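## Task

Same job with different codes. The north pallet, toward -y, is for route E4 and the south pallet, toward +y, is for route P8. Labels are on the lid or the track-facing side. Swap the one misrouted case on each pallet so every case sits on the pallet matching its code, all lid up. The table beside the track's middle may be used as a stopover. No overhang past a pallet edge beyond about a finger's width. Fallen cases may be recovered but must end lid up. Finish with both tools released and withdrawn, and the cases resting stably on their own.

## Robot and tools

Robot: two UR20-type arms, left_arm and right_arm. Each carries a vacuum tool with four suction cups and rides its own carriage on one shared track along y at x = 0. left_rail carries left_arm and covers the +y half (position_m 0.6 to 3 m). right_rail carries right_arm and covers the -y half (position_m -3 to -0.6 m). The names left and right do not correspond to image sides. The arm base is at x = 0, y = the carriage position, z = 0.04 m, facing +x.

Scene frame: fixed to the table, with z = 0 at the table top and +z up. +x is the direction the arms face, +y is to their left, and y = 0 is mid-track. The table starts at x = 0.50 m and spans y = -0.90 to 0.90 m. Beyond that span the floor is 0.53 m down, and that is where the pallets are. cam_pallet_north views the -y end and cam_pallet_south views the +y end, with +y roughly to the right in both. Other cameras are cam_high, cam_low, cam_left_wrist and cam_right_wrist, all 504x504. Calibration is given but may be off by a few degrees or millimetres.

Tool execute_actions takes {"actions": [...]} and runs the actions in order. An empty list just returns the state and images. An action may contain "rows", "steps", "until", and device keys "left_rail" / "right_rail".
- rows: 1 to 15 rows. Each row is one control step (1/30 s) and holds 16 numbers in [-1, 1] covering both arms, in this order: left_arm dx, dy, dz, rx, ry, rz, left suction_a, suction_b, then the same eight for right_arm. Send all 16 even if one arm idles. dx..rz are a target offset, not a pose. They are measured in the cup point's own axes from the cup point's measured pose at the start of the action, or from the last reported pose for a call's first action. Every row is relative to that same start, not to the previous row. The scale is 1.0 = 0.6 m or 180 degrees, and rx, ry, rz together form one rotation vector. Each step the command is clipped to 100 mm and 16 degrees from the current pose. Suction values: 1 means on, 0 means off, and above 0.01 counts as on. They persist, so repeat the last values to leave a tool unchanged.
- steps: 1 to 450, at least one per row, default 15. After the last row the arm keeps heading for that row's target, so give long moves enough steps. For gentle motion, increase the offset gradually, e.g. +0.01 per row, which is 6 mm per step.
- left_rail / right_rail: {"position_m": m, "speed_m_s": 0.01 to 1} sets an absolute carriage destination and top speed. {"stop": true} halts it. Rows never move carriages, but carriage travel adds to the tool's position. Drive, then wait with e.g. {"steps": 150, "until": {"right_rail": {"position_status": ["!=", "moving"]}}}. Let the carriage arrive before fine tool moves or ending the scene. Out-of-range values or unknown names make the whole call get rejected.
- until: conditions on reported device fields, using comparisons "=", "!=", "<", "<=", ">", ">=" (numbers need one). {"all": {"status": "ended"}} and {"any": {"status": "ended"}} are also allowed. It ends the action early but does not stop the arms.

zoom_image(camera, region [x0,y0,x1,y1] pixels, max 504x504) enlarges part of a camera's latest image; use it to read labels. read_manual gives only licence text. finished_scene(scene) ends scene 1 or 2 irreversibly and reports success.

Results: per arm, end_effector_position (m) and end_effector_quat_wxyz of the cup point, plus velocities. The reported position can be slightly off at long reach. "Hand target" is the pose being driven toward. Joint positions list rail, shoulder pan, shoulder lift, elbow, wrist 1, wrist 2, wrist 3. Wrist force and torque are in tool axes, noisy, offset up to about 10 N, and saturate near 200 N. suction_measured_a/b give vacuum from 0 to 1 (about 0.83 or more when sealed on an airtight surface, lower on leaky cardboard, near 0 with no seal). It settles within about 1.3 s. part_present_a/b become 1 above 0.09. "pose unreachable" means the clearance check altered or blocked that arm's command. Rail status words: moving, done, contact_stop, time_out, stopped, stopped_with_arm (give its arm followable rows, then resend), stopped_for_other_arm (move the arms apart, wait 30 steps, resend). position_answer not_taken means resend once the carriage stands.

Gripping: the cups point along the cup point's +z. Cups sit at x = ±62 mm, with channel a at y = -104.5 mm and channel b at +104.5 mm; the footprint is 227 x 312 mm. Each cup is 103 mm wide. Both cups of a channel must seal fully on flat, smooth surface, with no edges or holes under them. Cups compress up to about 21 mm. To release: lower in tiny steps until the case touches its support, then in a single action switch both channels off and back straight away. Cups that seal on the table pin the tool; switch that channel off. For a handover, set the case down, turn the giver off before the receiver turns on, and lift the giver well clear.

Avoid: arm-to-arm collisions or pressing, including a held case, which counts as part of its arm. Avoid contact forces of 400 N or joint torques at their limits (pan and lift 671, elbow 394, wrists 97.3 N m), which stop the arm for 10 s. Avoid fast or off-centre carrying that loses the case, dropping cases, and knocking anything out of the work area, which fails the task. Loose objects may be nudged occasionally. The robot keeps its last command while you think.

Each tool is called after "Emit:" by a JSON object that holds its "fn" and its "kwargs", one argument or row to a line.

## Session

Emit:
{"fn": "execute_actions", "kwargs": {
  "actions": []
}}

Scene clock: 0.00 s.
left_arm: end_effector_position=(+0.8502, +1.8745, +0.4416) suction_measured_a=0.00 part_present_a=0 suction_measured_b=0.00 part_present_b=0 end_effector_quat_wxyz=(+0.000, +0.000, +1.000, -0.000) end_effector_velocity=(-0.000, +0.000, +0.000) end_effector_angular_velocity=(-0.000, -0.000, +0.000) | right_arm: end_effector_position=(+0.8498, -1.7571, +0.4389) suction_measured_a=0.00 part_present_a=0 suction_measured_b=0.00 part_present_b=0 end_effector_quat_wxyz=(-0.001, -0.000, +1.000, +0.001) end_effector_velocity=(+0.000, -0.000, -0.000) end_effector_angular_velocity=(-0.000, +0.000, +0.000)
Joint positions: left_arm=[ 1.875 -0.24  -1.499  2.091 -2.163 -1.571  1.332] | right_arm=[-1.759 -0.237 -1.497  2.092 -2.164 -1.57   1.333]
Joint velocities: left_arm=[ 0.  0. -0.  0. -0.  0. -0.] | right_arm=[ 0. -0.  0. -0. -0. -0. -0.]
Wrist force (N, on the end effector, along its own x y z axes, offset not removed): no reading
Wrist torque (N m, same axes, about the end effector's origin, offset not removed): no reading
Hand target (left_arm): +0.850, +1.874, +0.442; +0.000, +0.000, +1.000, -0.000
Hand target (right_arm): +0.850, -1.757, +0.439; -0.001, -0.000, +1.000, +0.001
left_rail: position_m=1.875 position_m_goal=1.875 speed_m_s=1.00 position_status=done position_answer=taken refusals=0
right_rail: position_m=-1.759 position_m_goal=-1.759 speed_m_s=1.00 position_status=done position_answer=taken refusals=0
camera_calibration (this result's frames):
cam_left_wrist: T_world_to_cam=[[-0.0110023, -0.997121, 0.0750202, 1.84241], [-0.820993, 0.0518371, 0.56858, 0.367636], [-0.570832, -0.0553354, -0.8192, 1.04539], [0, 0, 0, 1]] pos_world=[0.918837, 1.8759, 0.509131]
cam_right_wrist: T_world_to_cam=[[0.00466416, -0.996776, -0.0801, -1.71592], [-0.853688, -0.0456831, 0.518777, 0.440115], [-0.520764, 0.0659607, -0.851149, 1.0295], [0, 0, 0, 1]] pos_world=[0.919849, -1.75818, 0.510487]

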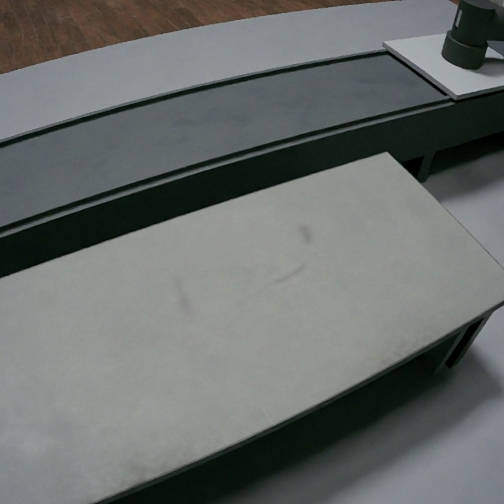

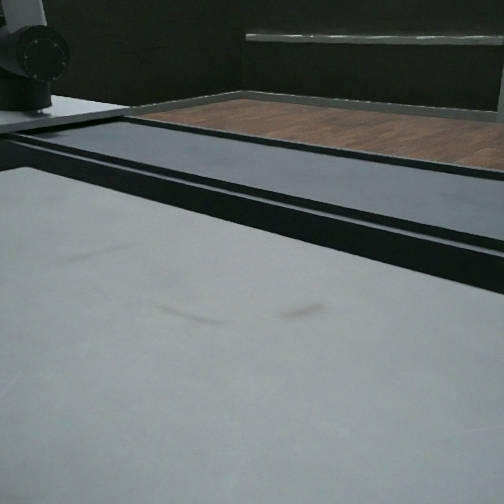

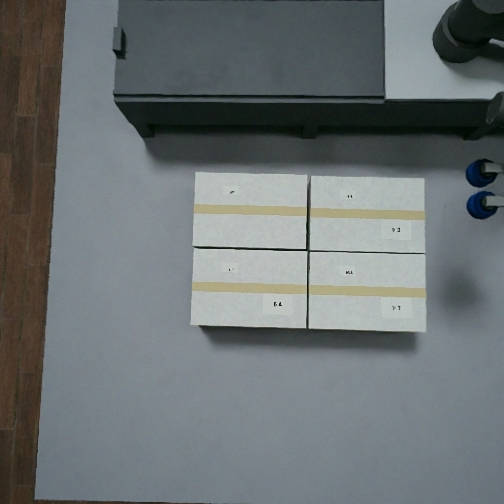

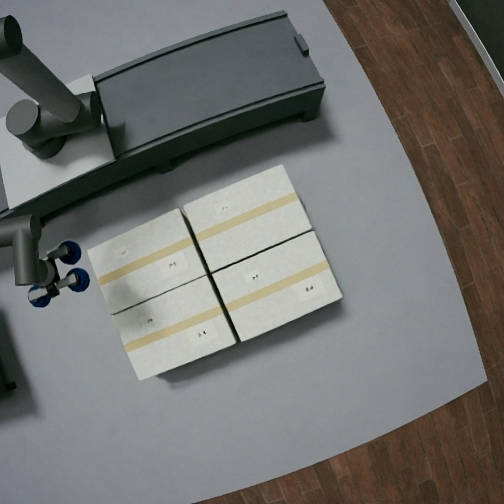

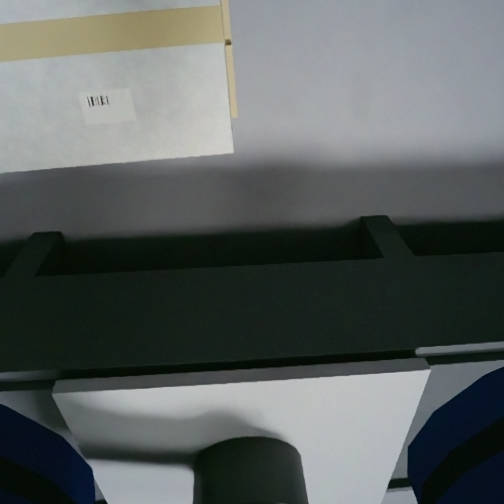

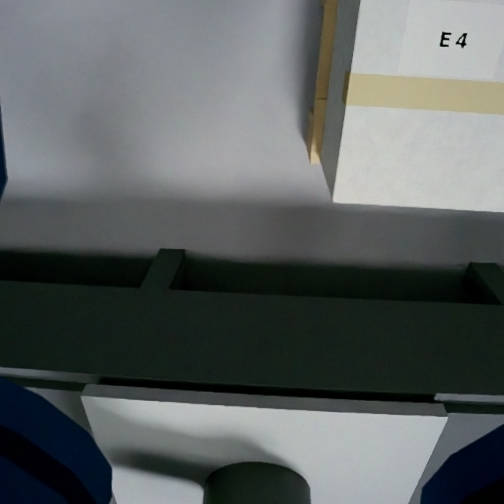

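Emit:
{"fn": "zoom_image", "kwargs": {
  "camera": "cam_pallet_north",
  "region": [180, 160, 440, 340]
}}

Emit:
{"fn": "zoom_image", "kwargs": {
  "camera": "cam_pallet_south",
  "region": [80, 150, 350, 390]
}}

Region (180, 160, 440, 340) of cam_pallet_north's 504x504 image, scaled by 1.938, with more detail than that image has; it fills the top 349 rows of this view, and the rest is white.

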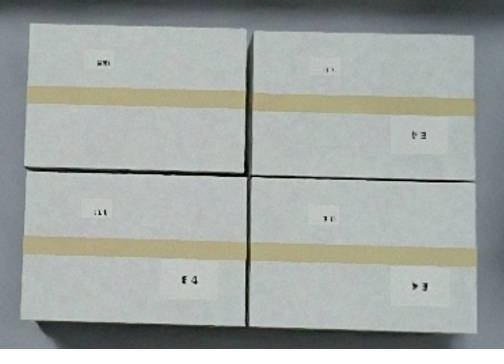

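Region (80, 150, 350, 390) of cam_pallet_south's 504x504 image, scaled by 1.867, with more detail than that image has.

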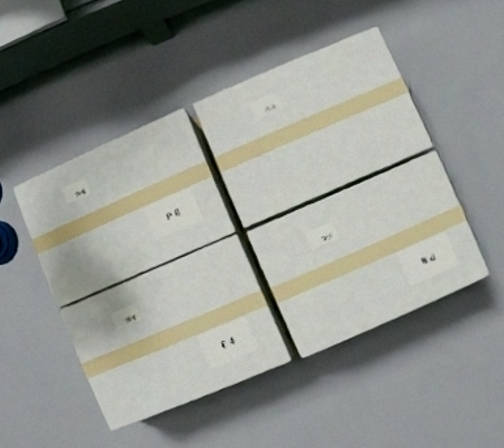

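Emit:
{"fn": "execute_actions", "kwargs": {
  "actions": [
    {"left_rail":{"position_m":2.24},"right_rail":{"position_m":-2.75},"rows":[[-0.58,0,0.45,0,0,0,0,0,0.08,0,0.65,0,0,0,0,0]],"steps":90}
  ]
}}

Scene clock: 14.73 s.
left_arm: end_effector_position=(+1.1986, +2.2389, +0.1719) suction_measured_a=0.00 part_present_a=0 suction_measured_b=0.00 part_present_b=0 end_effector_quat_wxyz=(+0.000, +0.000, +1.000, -0.000) end_effector_velocity=(-0.000, +0.000, -0.000) end_effector_angular_velocity=(+0.000, +0.000, -0.000) | right_arm: end_effector_position=(+0.8014, -2.7482, +0.0490) suction_measured_a=0.00 part_present_a=0 suction_measured_b=0.00 part_present_b=0 end_effector_quat_wxyz=(-0.001, -0.000, +1.000, +0.001) end_effector_velocity=(+0.000, -0.000, -0.000) end_effector_angular_velocity=(+0.000, +0.000, -0.000)
Joint positions: left_arm=[ 2.24  -0.169 -0.944  1.727 -2.355 -1.571  1.402] | right_arm=[-2.75  -0.252 -1.078  2.358 -2.848 -1.57   1.318]
Joint velocities: left_arm=[ 0. -0.  0. -0.  0. -0. -0.] | right_arm=[ 0. -0.  0.  0. -0.  0. -0.]
Wrist force (N, on the end effector, along its own x y z axes, offset not removed): left_arm=[-1.8 -0.6 -4.5] | right_arm=[-1.3 0.2 -3.2]
Wrist torque (N m, same axes, about the end effector's origin, offset not removed): left_arm=[-0.49 0.49 -0.19] | right_arm=[-0.02 0.49 -0.03]
Hand target (left_arm): +1.199, +2.239, +0.172; +0.000, +0.000, +1.000, -0.000
Hand target (right_arm): +0.801, -2.748, +0.049; -0.001, -0.000, +1.000, +0.001
Off the commanded pose (left_arm): 0.000 m, 0 deg.
Off the commanded pose (right_arm): 0.001 m, 0 deg.
left_rail: position_m=2.240 position_m_goal=2.240 speed_m_s=1.00 position_status=done position_answer=taken refusals=0
right_rail: position_m=-2.750 position_m_goal=-2.750 speed_m_s=1.00 position_status=done position_answer=taken refusals=0
camera_calibration (this result's frames):
cam_left_wrist: T_world_to_cam=[[-0.0110046, -0.997125, 0.074972, 2.22994], [-0.821013, 0.0518096, 0.568554, 0.788247], [-0.570804, -0.0552963, -0.819222, 1.04338], [0, 0, 0, 1]] pos_world=[1.26727, 2.24038, 0.239415]
cam_right_wrist: T_world_to_cam=[[0.0046768, -0.996771, -0.0801604, -2.73486], [-0.853704, -0.0457233, 0.518748, 0.555667], [-0.520738, 0.0660072, -0.851161, 0.73793], [0, 0, 0, 1]] pos_world=[0.871433, -2.74933, 0.120619]

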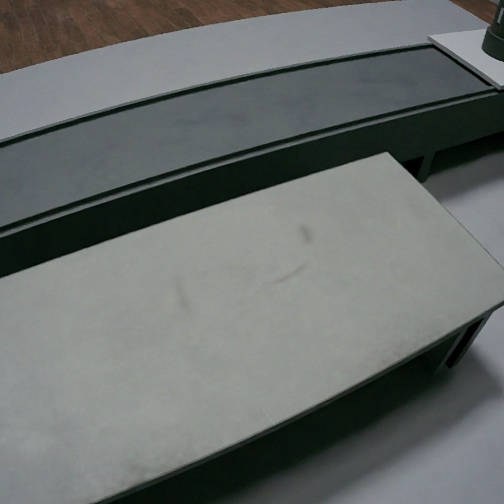

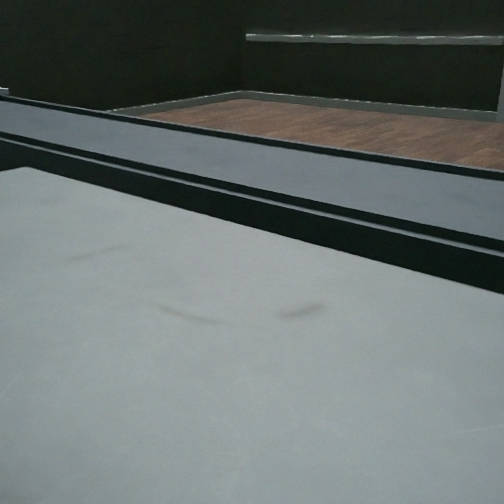

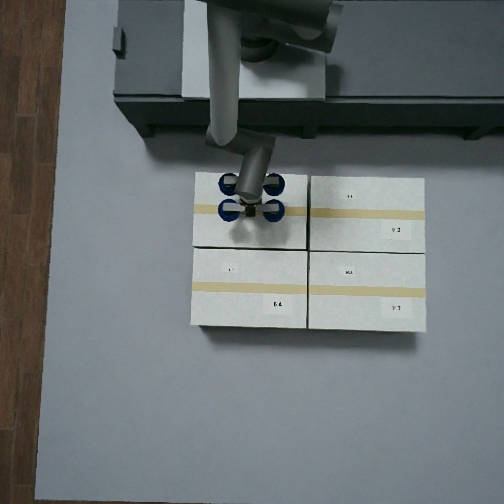

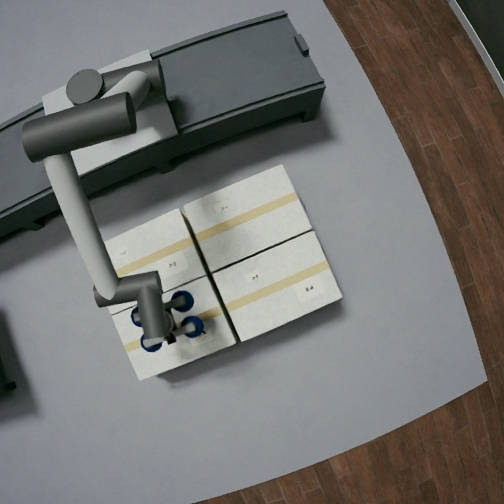

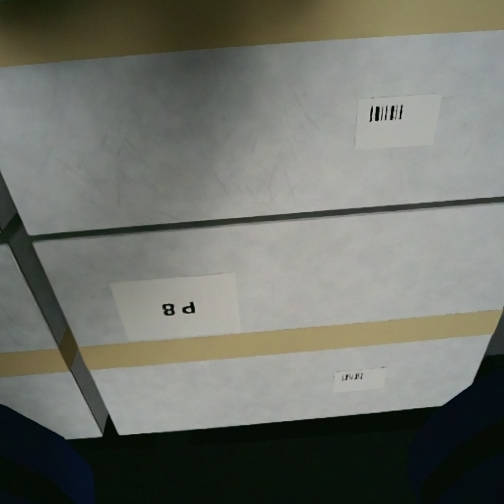

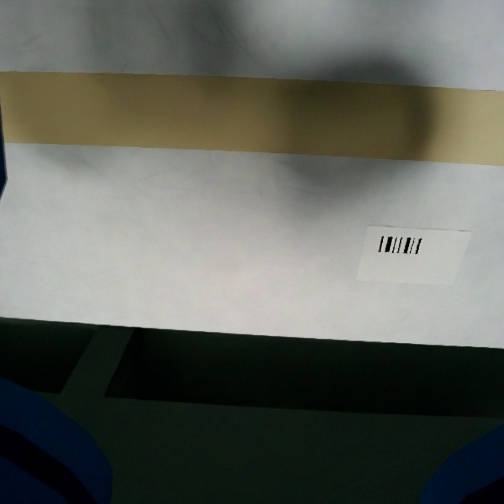

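Emit:
{"fn": "execute_actions", "kwargs": {
  "actions": [
    {"rows":[[-0.035,-0.05,0.25,0,0,-0.025,0,0,-0.023,0,0.1,0,0,0,0,0]],"steps":40},
    {"rows":[[0,0,0.15,0,0,0,1,1,0,0,0.2,0,0,0,1,1],[0,0,0.215,0,0,0,1,1,0,0,0.162,0,0,0,1,1]],"steps":60}
  ]
}}

Scene clock: 31.83 s.
left_arm: end_effector_position=(+1.2200, +2.2088, -0.1073) suction_measured_a=0.00 part_present_a=0 suction_measured_b=0.00 part_present_b=0 end_effector_quat_wxyz=(+0.000, -0.039, +0.999, -0.000) end_effector_velocity=(+0.000, -0.000, -0.000) end_effector_angular_velocity=(-0.000, -0.000, +0.000) | right_arm: end_effector_position=(+0.8150, -2.7482, -0.1081) suction_measured_a=0.00 part_present_a=0 suction_measured_b=0.00 part_present_b=0 end_effector_quat_wxyz=(-0.001, -0.000, +1.000, +0.001) end_effector_velocity=(-0.000, +0.000, -0.000) end_effector_angular_velocity=(+0.000, +0.000, +0.000)
Joint positions: left_arm=[ 2.24  -0.191 -0.668  1.71  -2.614 -1.571  1.302] | right_arm=[-2.75  -0.247 -0.822  2.332 -3.079 -1.57   1.323]
Joint velocities: left_arm=[ 0.  0.  0. -0. -0. -0. -0.] | right_arm=[ 0.  0.  0.  0. -0. -0.  0.]
Wrist force (N, on the end effector, along its own x y z axes, offset not removed): left_arm=[3.0 0.7 0.0] | right_arm=[-5.2 1.3 1.2]
Wrist torque (N m, same axes, about the end effector's origin, offset not removed): left_arm=[-0.40 -0.27 -0.13] | right_arm=[0.36 0.95 0.26]
Hand target (left_arm): +1.220, +2.209, -0.107; +0.000, -0.039, +0.999, -0.000
Hand target (right_arm): +0.815, -2.748, -0.108; -0.001, -0.000, +1.000, +0.001
Off the commanded pose (left_arm): 0.000 m, 0 deg.
Off the commanded pose (right_arm): 0.000 m, 0 deg.
left_rail: position_m=2.240 position_m_goal=2.240 speed_m_s=1.00 position_status=done position_answer=taken refusals=0
right_rail: position_m=-2.750 position_m_goal=-2.750 speed_m_s=1.00 position_status=done position_answer=taken refusals=0
camera_calibration (this result's frames):
cam_left_wrist: T_world_to_cam=[[0.0672644, -0.994909, 0.0750443, 2.1207], [-0.822529, -0.012723, 0.56858, 1.11048], [-0.564731, -0.0999714, -0.819198, 0.916537], [0, 0, 0, 1]] pos_world=[1.28835, 2.21566, -0.0397198]
cam_right_wrist: T_world_to_cam=[[0.00467565, -0.996776, -0.0801014, -2.74748], [-0.853696, -0.0456925, 0.518763, 0.64893], [-0.52075, 0.0659567, -0.851157, 0.611124], [0, 0, 0, 1]] pos_world=[0.885078, -2.74928, -0.0365551]

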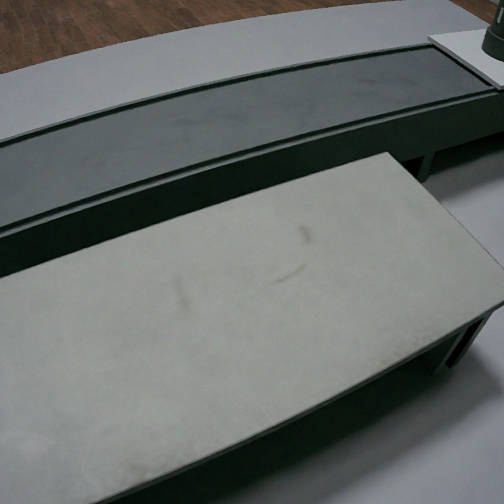

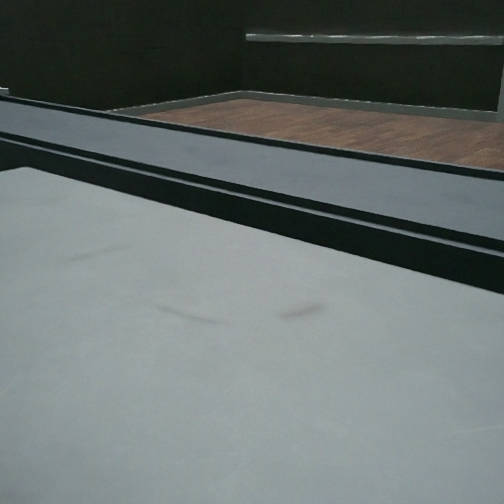

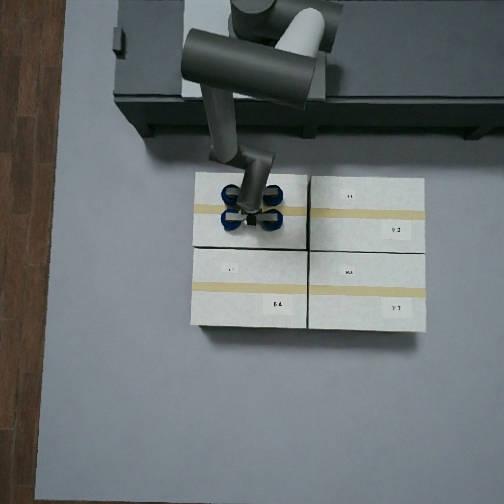

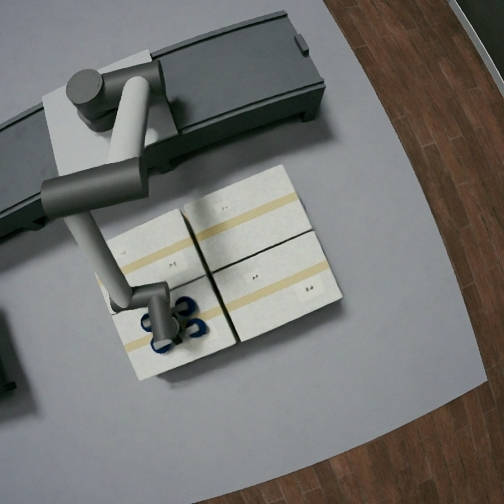

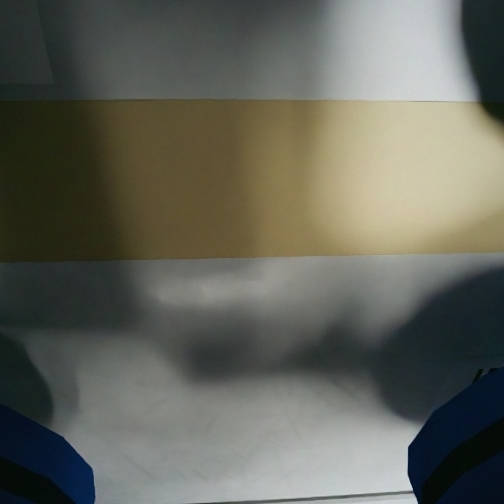

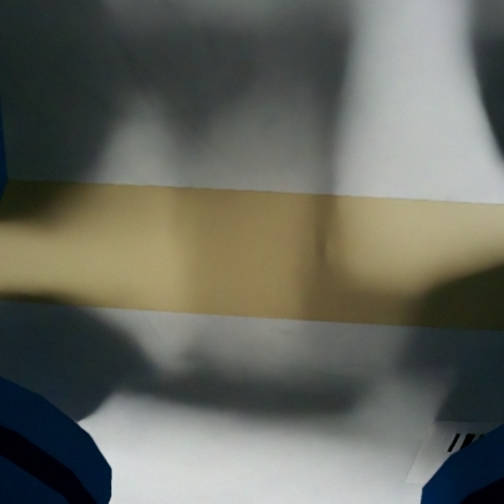

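Emit:
{"fn": "execute_actions", "kwargs": {
  "actions": [
    {"rows":[[-0.05,0,0,0,0,0,1,1,0,0,0,0,0,0,1,1]],"steps":15},
    {"rows":[[0,0,0.045,0,0,0,1,1,0,0,0.045,0,0,0,1,1]],"steps":50}
  ]
}}

Scene clock: 37.13 s.
left_arm: end_effector_position=(+1.2491, +2.2112, -0.1342) suction_measured_a=0.00 part_present_a=0 suction_measured_b=0.00 part_present_b=0 end_effector_quat_wxyz=(+0.000, -0.039, +0.999, -0.000) end_effector_velocity=(-0.000, -0.000, -0.000) end_effector_angular_velocity=(+0.000, +0.000, -0.000) | right_arm: end_effector_position=(+0.8150, -2.7481, -0.1351) suction_measured_a=0.00 part_present_a=0 suction_measured_b=0.00 part_present_b=0 end_effector_quat_wxyz=(-0.001, -0.000, +1.000, +0.001) end_effector_velocity=(-0.000, +0.000, -0.000) end_effector_angular_velocity=(+0.000, +0.000, -0.000)
Joint positions: left_arm=[ 2.24  -0.185 -0.623  1.656 -2.604 -1.571  1.308] | right_arm=[-2.75  -0.247 -0.779  2.326 -3.115 -1.57   1.323]
Joint velocities: left_arm=[ 0. -0.  0.  0. -0. -0. -0.] | right_arm=[ 0.  0.  0.  0. -0. -0.  0.]
Wrist force (N, on the end effector, along its own x y z axes, offset not removed): left_arm=[2.3 2.7 -0.1] | right_arm=[-2.2 1.2 -0.3]
Wrist torque (N m, same axes, about the end effector's origin, offset not removed): left_arm=[-0.02 -0.09 -0.12] | right_arm=[0.40 0.48 0.10]
Hand target (left_arm): +1.249, +2.211, -0.134; +0.000, -0.039, +0.999, -0.000
Hand target (right_arm): +0.815, -2.748, -0.135; -0.001, -0.000, +1.000, +0.001
Off the commanded pose (left_arm): 0.000 m, 0 deg.
Off the commanded pose (right_arm): 0.000 m, 0 deg.
left_rail: position_m=2.240 position_m_goal=2.240 speed_m_s=1.00 position_status=done position_answer=taken refusals=0
right_rail: position_m=-2.750 position_m_goal=-2.750 speed_m_s=1.00 position_status=done position_answer=taken refusals=0
camera_calibration (this result's frames):
cam_left_wrist: T_world_to_cam=[[0.0672766, -0.99491, 0.0750179, 2.12309], [-0.822547, -0.0127513, 0.568554, 1.14982], [-0.564704, -0.0999562, -0.819218, 0.911024], [0, 0, 0, 1]] pos_world=[1.3174, 2.21801, -0.0666773]
cam_right_wrist: T_world_to_cam=[[0.00468588, -0.996776, -0.0801014, -2.74964], [-0.853696, -0.0457013, 0.518762, 0.662889], [-0.520751, 0.0659514, -0.851158, 0.588119], [0, 0, 0, 1]] pos_world=[0.885053, -2.74927, -0.0635495]

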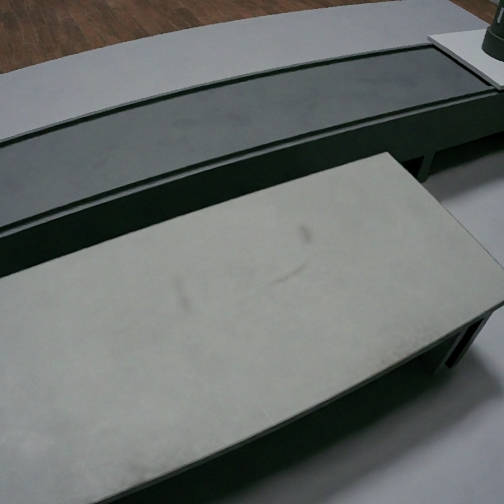

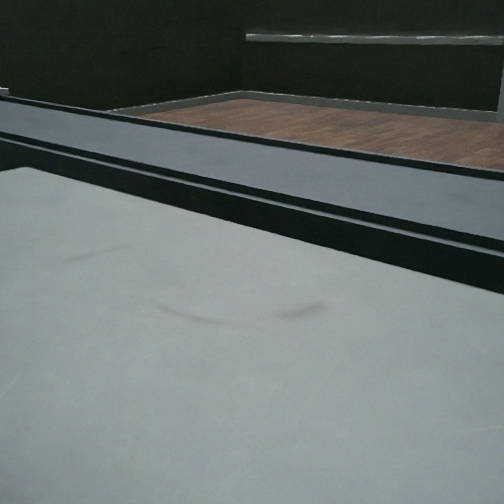

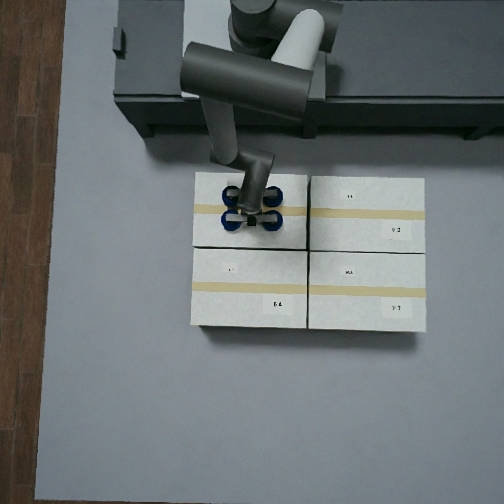

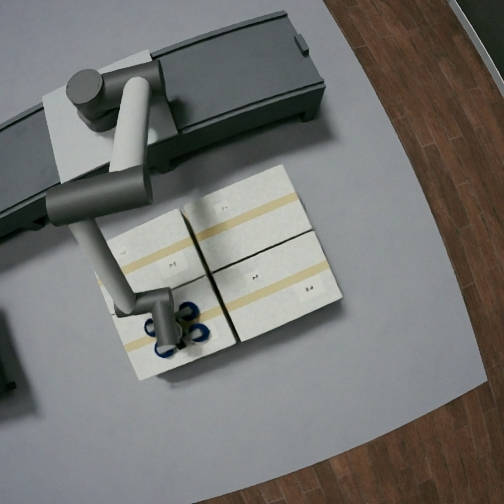

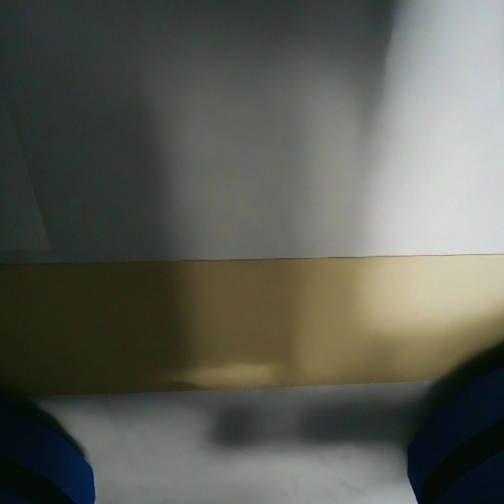

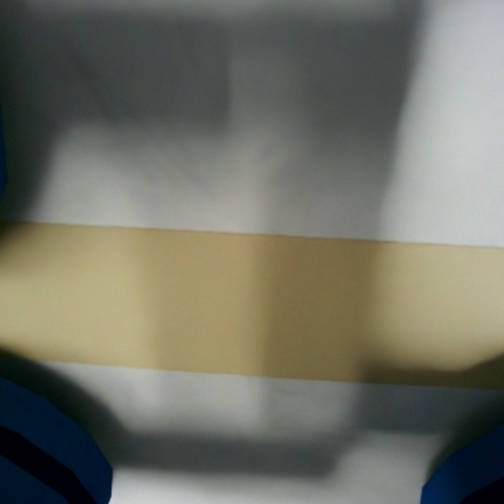

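Emit:
{"fn": "execute_actions", "kwargs": {
  "actions": [
    {"rows":[[0,0,0.05,0,0,0,1,1,0,0,0.05,0,0,0,1,1]],"steps":50}
  ]
}}

Scene clock: 51.20 s.
left_arm: end_effector_position=(+1.2502, +2.2109, -0.1617) suction_measured_a=0.93 part_present_a=1 suction_measured_b=0.93 part_present_b=1 end_effector_quat_wxyz=(+0.002, -0.039, +0.999, -0.001) end_effector_velocity=(-0.000, +0.000, -0.000) end_effector_angular_velocity=(+0.000, +0.000, +0.000) | right_arm: end_effector_position=(+0.8150, -2.7481, -0.1651) suction_measured_a=0.83 part_present_a=1 suction_measured_b=0.83 part_present_b=1 end_effector_quat_wxyz=(-0.001, -0.000, +1.000, +0.001) end_effector_velocity=(-0.000, +0.000, -0.000) end_effector_angular_velocity=(+0.000, +0.000, -0.000)
Joint positions: left_arm=[ 2.24  -0.185 -0.595  1.649 -2.628 -1.571  1.308] | right_arm=[-2.75  -0.247 -0.732  2.317 -3.154 -1.57   1.323]
Joint velocities: left_arm=[ 0.  0.  0. -0.  0. -0.  0.] | right_arm=[ 0.  0.  0.  0. -0.  0.  0.]
Wrist force (N, on the end effector, along its own x y z axes, offset not removed): left_arm=[21.5 2.9 -35.8] | right_arm=[17.1 9.7 -31.8]
Wrist torque (N m, same axes, about the end effector's origin, offset not removed): left_arm=[-1.79 -1.33 -0.56] | right_arm=[3.26 -3.18 2.43]
Hand target (left_arm): +1.250, +2.211, -0.162; +0.001, -0.039, +0.999, -0.001
Hand target (right_arm): +0.815, -2.748, -0.165; -0.001, -0.000, +1.000, +0.001
Off the commanded pose (left_arm): 0.003 m, 0 deg.
Off the commanded pose (right_arm): 0.000 m, 0 deg.
FORCE FAULT: contact force on the left arm reached its limit, and that arm stopped for 10 seconds. The contact can be on any part of that arm, not only on its tool. That arm's remaining commands of this call were not run. That arm holds still and accepts commands again. Move the arm away from the contact; if what it grips holds it there, let go first. Pushing or pulling that hard again can fault the arm again.
left_rail: position_m=2.240 position_m_goal=2.240 speed_m_s=1.00 position_status=done position_answer=taken refusals=0
right_rail: position_m=-2.750 position_m_goal=-2.750 speed_m_s=1.00 position_status=done position_answer=taken refusals=0
camera_calibration (this result's frames):
cam_left_wrist: T_world_to_cam=[[0.0670497, -0.994877, 0.0756533, 2.1251], [-0.823916, -0.0124439, 0.566575, 1.1671], [-0.562731, -0.100321, -0.82053, 0.887201], [0, 0, 0, 1]] pos_world=[1.31836, 2.21774, -0.0940437]
cam_right_wrist: T_world_to_cam=[[0.00468699, -0.996776, -0.0801012, -2.75203], [-0.853696, -0.0457021, 0.518762, 0.678424], [-0.52075, 0.0659507, -0.851158, 0.562573], [0, 0, 0, 1]] pos_world=[0.885026, -2.74926, -0.0935434]

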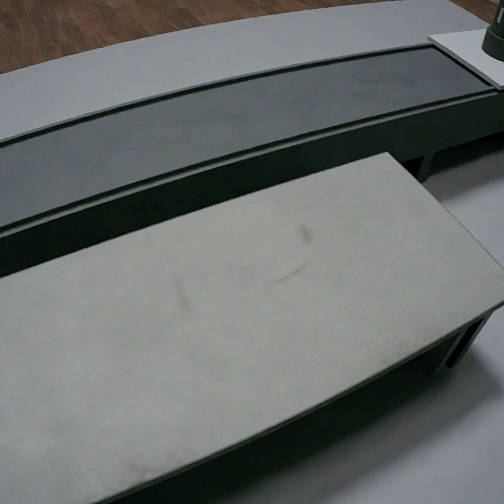

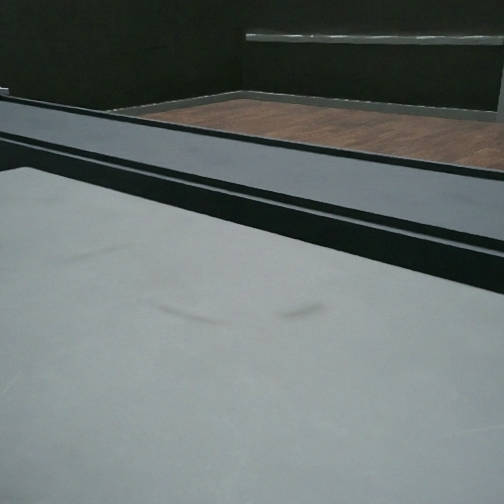

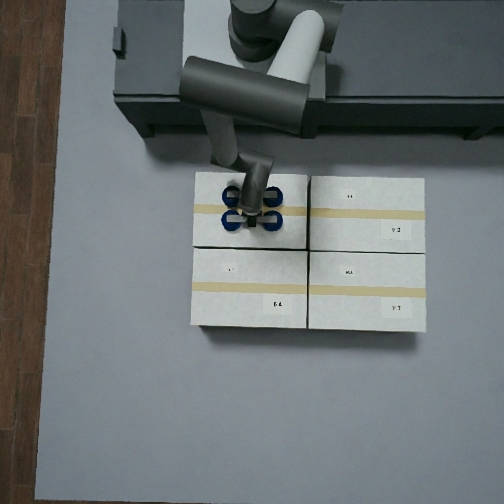

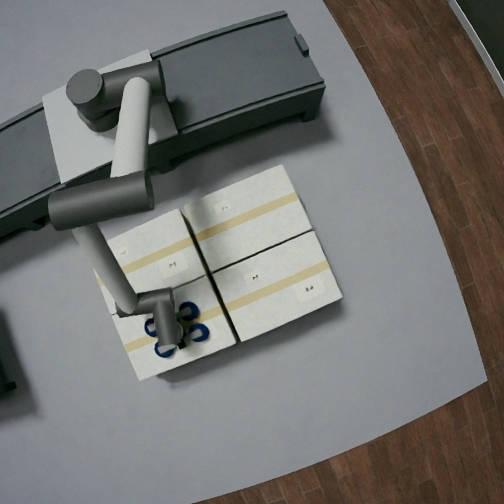

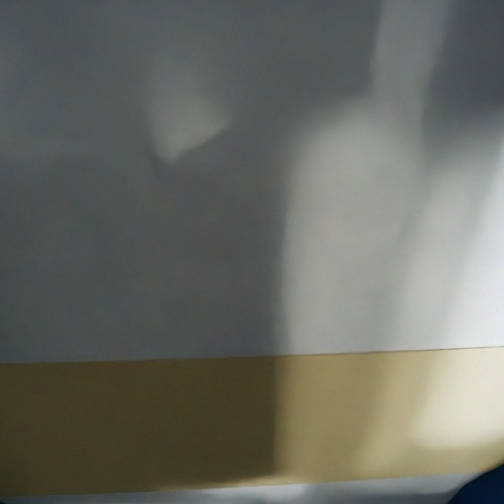

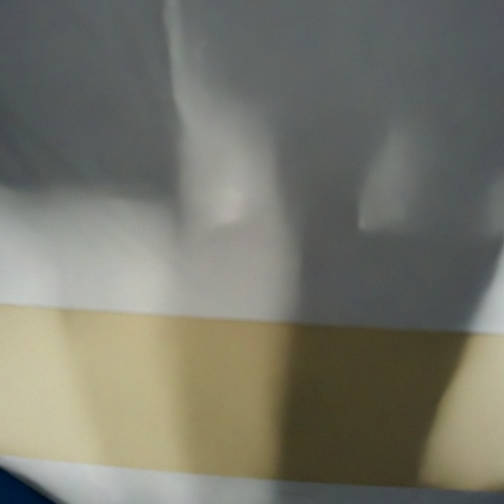

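Emit:
{"fn": "execute_actions", "kwargs": {
  "actions": [
    {"rows":[[0,0,-0.02,0,0,0,1,1,0,0,-0.02,0,0,0,1,1],[0,0,-0.06,0,0,0,1,1,0,0,-0.06,0,0,0,1,1],[0,0,-0.15,0,0,0,1,1,0,0,-0.15,0,0,0,1,1]],"steps":25},
    {"rows":[[0,0,-0.4,0,0,0,1,1,0,0,-0.4,0,0,0,1,1],[0,0,-0.85,0,0,0,1,1,0,0,-0.85,0,0,0,1,1]],"steps":100}
  ]
}}

Scene clock: 68.97 s.
left_arm: end_effector_position=(+1.2477, +2.2115, +0.4383) suction_measured_a=0.93 part_present_a=1 suction_measured_b=0.93 part_present_b=1 end_effector_quat_wxyz=(+0.002, -0.039, +0.999, -0.001) end_effector_velocity=(-0.000, +0.000, -0.000) end_effector_angular_velocity=(+0.000, +0.000, +0.000) | right_arm: end_effector_position=(+0.8156, -2.7483, +0.4344) suction_measured_a=0.83 part_present_a=1 suction_measured_b=0.83 part_present_b=1 end_effector_quat_wxyz=(-0.001, -0.000, +1.000, +0.001) end_effector_velocity=(+0.000, +0.000, -0.000) end_effector_angular_velocity=(+0.000, +0.000, +0.000)
Joint positions: left_arm=[ 2.24  -0.185 -1.074  1.51  -2.01  -1.571  1.308] | right_arm=[-2.75  -0.247 -1.533  2.139 -2.174 -1.57   1.323]
Joint velocities: left_arm=[ 0. -0. -0. -0.  0. -0. -0.] | right_arm=[ 0.  0.  0. -0.  0.  0. -0.]
Wrist force (N, on the end effector, along its own x y z axes, offset not removed): left_arm=[2.2 1.8 19.6] | right_arm=[2.4 -2.0 28.3]
Wrist torque (N m, same axes, about the end effector's origin, offset not removed): left_arm=[1.34 0.07 -0.19] | right_arm=[-6.61 1.50 0.15]
Hand target (left_arm): +1.248, +2.211, +0.438; +0.002, -0.039, +0.999, -0.001
Hand target (right_arm): +0.816, -2.748, +0.434; -0.001, -0.000, +1.000, +0.001
Off the commanded pose (left_arm): 0.001 m, 0 deg.
Off the commanded pose (right_arm): 0.001 m, 0 deg.
left_rail: position_m=2.240 position_m_goal=2.240 speed_m_s=1.00 position_status=done position_answer=taken refusals=0
right_rail: position_m=-2.750 position_m_goal=-2.750 speed_m_s=1.00 position_status=done position_answer=taken refusals=0
camera_calibration (this result's frames):
cam_left_wrist: T_world_to_cam=[[0.0670536, -0.994877, 0.0756494, 2.08046], [-0.823873, -0.0124416, 0.566637, 0.825018], [-0.562794, -0.100321, -0.820487, 1.37824], [0, 0, 0, 1]] pos_world=[1.31587, 2.21833, 0.505958]
cam_right_wrist: T_world_to_cam=[[0.00461551, -0.996774, -0.08013, -2.70405], [-0.85369, -0.0456571, 0.518776, 0.368033], [-0.520761, 0.0660118, -0.851147, 1.07334], [0, 0, 0, 1]] pos_world=[0.885621, -2.74938, 0.505968]

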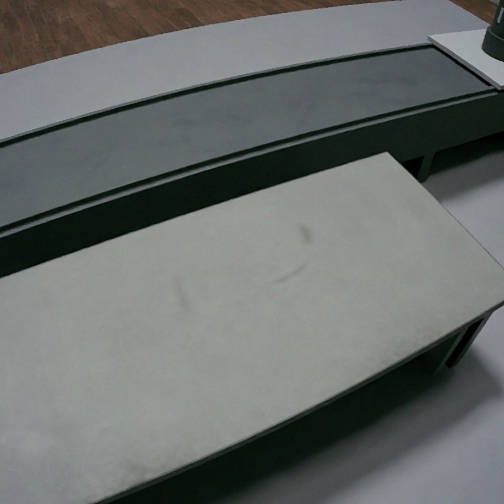

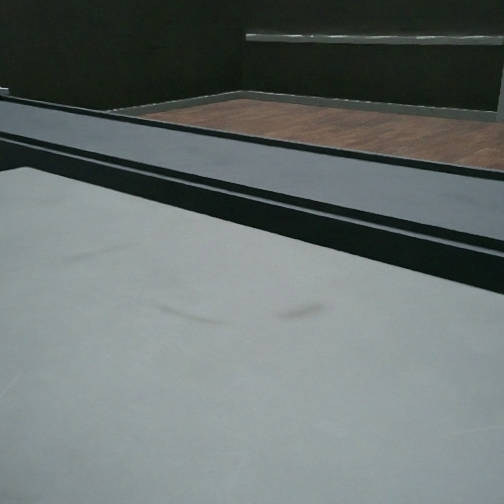

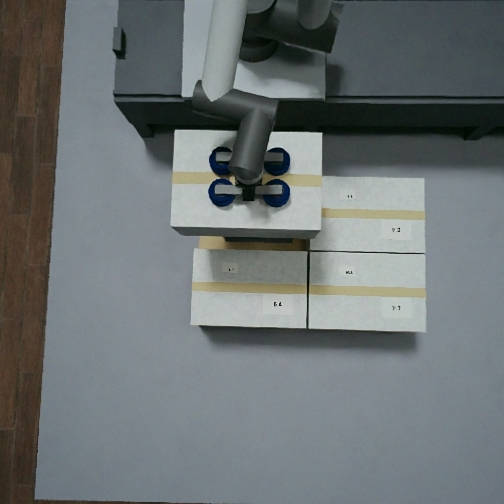

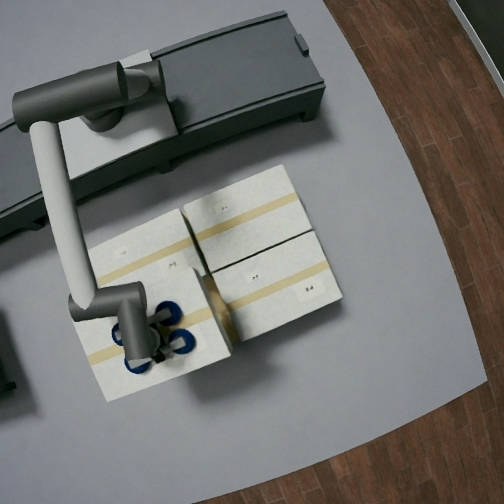

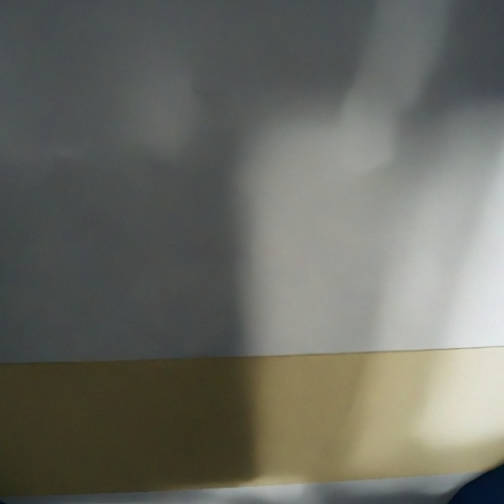

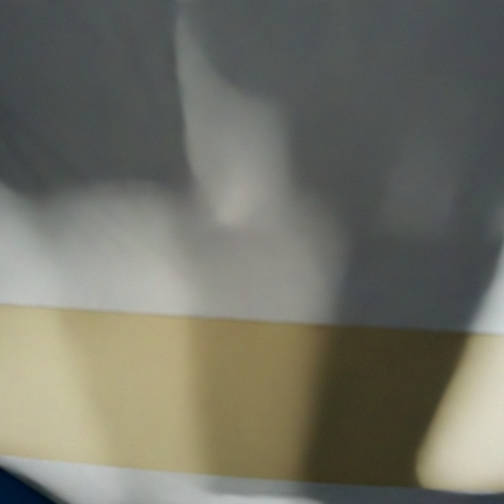

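Emit:
{"fn": "execute_actions", "kwargs": {
  "actions": [
    {"rows":[[0.3,0,0,0,0,0,1,1,0,0,0,0,0,0,1,1],[0.747,0,0,0,0,0,1,1,0,0,0,0,0,0,1,1]],"steps":60},
    {"right_rail":{"position_m":-0.65,"speed_m_s":0.6},"left_rail":{"position_m":0.65,"speed_m_s":0.6},"steps":200,"until":{"all":{"status":"ended"}}},
    {"rows":[[0,-0.1,0,0,0,0,1,1,0,0.2,0,0,0,0,1,1],[0,-0.2,0,0,0,0,1,1,0,0.53,0,0,0,0,1,1]],"steps":60},
    {"rows":[[0,0,0.28,0,0,0,1,1,0,0,0.28,0,0,0,1,1]],"steps":45}
  ]
}}

Scene clock: 85.07 s.
left_arm: end_effector_position=(+0.8110, +0.4667, +0.2686) suction_measured_a=0.93 part_present_a=1 suction_measured_b=0.93 part_present_b=1 end_effector_quat_wxyz=(+0.001, -0.039, +0.999, -0.001) end_effector_velocity=(+0.000, +0.000, -0.000) end_effector_angular_velocity=(+0.000, +0.000, +0.000) | right_arm: end_effector_position=(+0.8147, -0.3304, +0.2663) suction_measured_a=0.83 part_present_a=1 suction_measured_b=0.83 part_present_b=1 end_effector_quat_wxyz=(-0.001, -0.000, +1.000, +0.000) end_effector_velocity=(+0.000, +0.000, -0.000) end_effector_angular_velocity=(+0.000, +0.000, +0.000)
Joint positions: left_arm=[ 0.65  -0.467 -1.357  2.238 -2.455 -1.57   1.026] | right_arm=[-0.65   0.142 -1.312  2.177 -2.434 -1.57   1.712]
Joint velocities: left_arm=[ 0.  0.  0.  0. -0. -0.  0.] | right_arm=[ 0.  0.  0.  0. -0.  0. -0.]
Wrist force (N, on the end effector, along its own x y z axes, offset not removed): left_arm=[4.6 1.3 18.2] | right_arm=[-1.1 -0.8 22.8]
Wrist torque (N m, same axes, about the end effector's origin, offset not removed): left_arm=[1.40 -0.35 -0.23] | right_arm=[-6.49 1.95 0.33]
Hand target (left_arm): +0.811, +0.467, +0.269; +0.001, -0.039, +0.999, -0.001
Hand target (right_arm): +0.815, -0.330, +0.266; -0.001, -0.000, +1.000, +0.000
Off the commanded pose (left_arm): 0.000 m, 0 deg.
Off the commanded pose (right_arm): 0.000 m, 0 deg.
left_rail: position_m=0.650 position_m_goal=0.650 speed_m_s=0.60 position_status=done position_answer=taken refusals=0
right_rail: position_m=-0.650 position_m_goal=-0.650 speed_m_s=0.60 position_status=done position_answer=taken refusals=0
camera_calibration (this result's frames):
cam_left_wrist: T_world_to_cam=[[0.067067, -0.994865, 0.0757962, 0.386705], [-0.823775, -0.0123515, 0.566783, 0.53949], [-0.562936, -0.100451, -0.820373, 0.818337], [0, 0, 0, 1]] pos_world=[0.879154, 0.473586, 0.336258]
cam_right_wrist: T_world_to_cam=[[0.00469776, -0.99684, -0.079291, -0.307806], [-0.853438, -0.045322, 0.519221, 0.564622], [-0.521174, 0.0652307, -0.850954, 0.770243], [0, 0, 0, 1]] pos_world=[0.884746, -0.331487, 0.337871]

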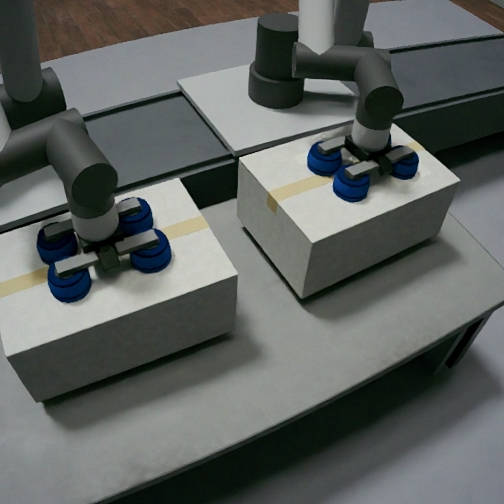

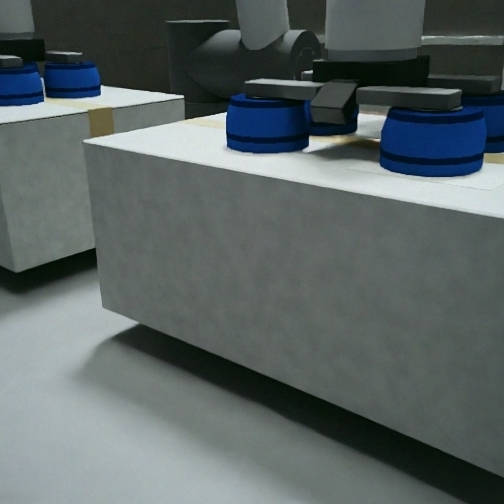

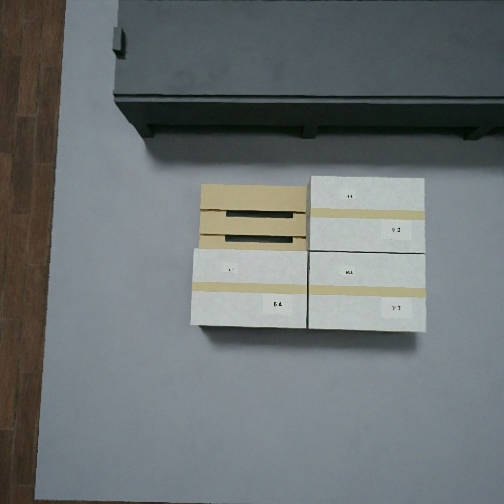

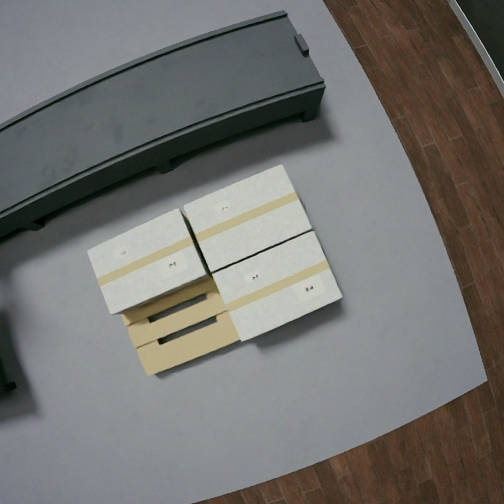

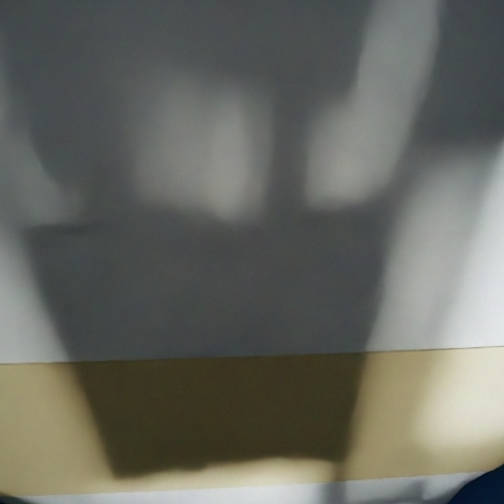

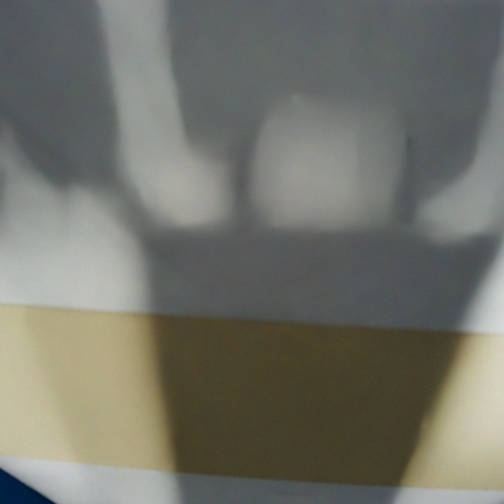

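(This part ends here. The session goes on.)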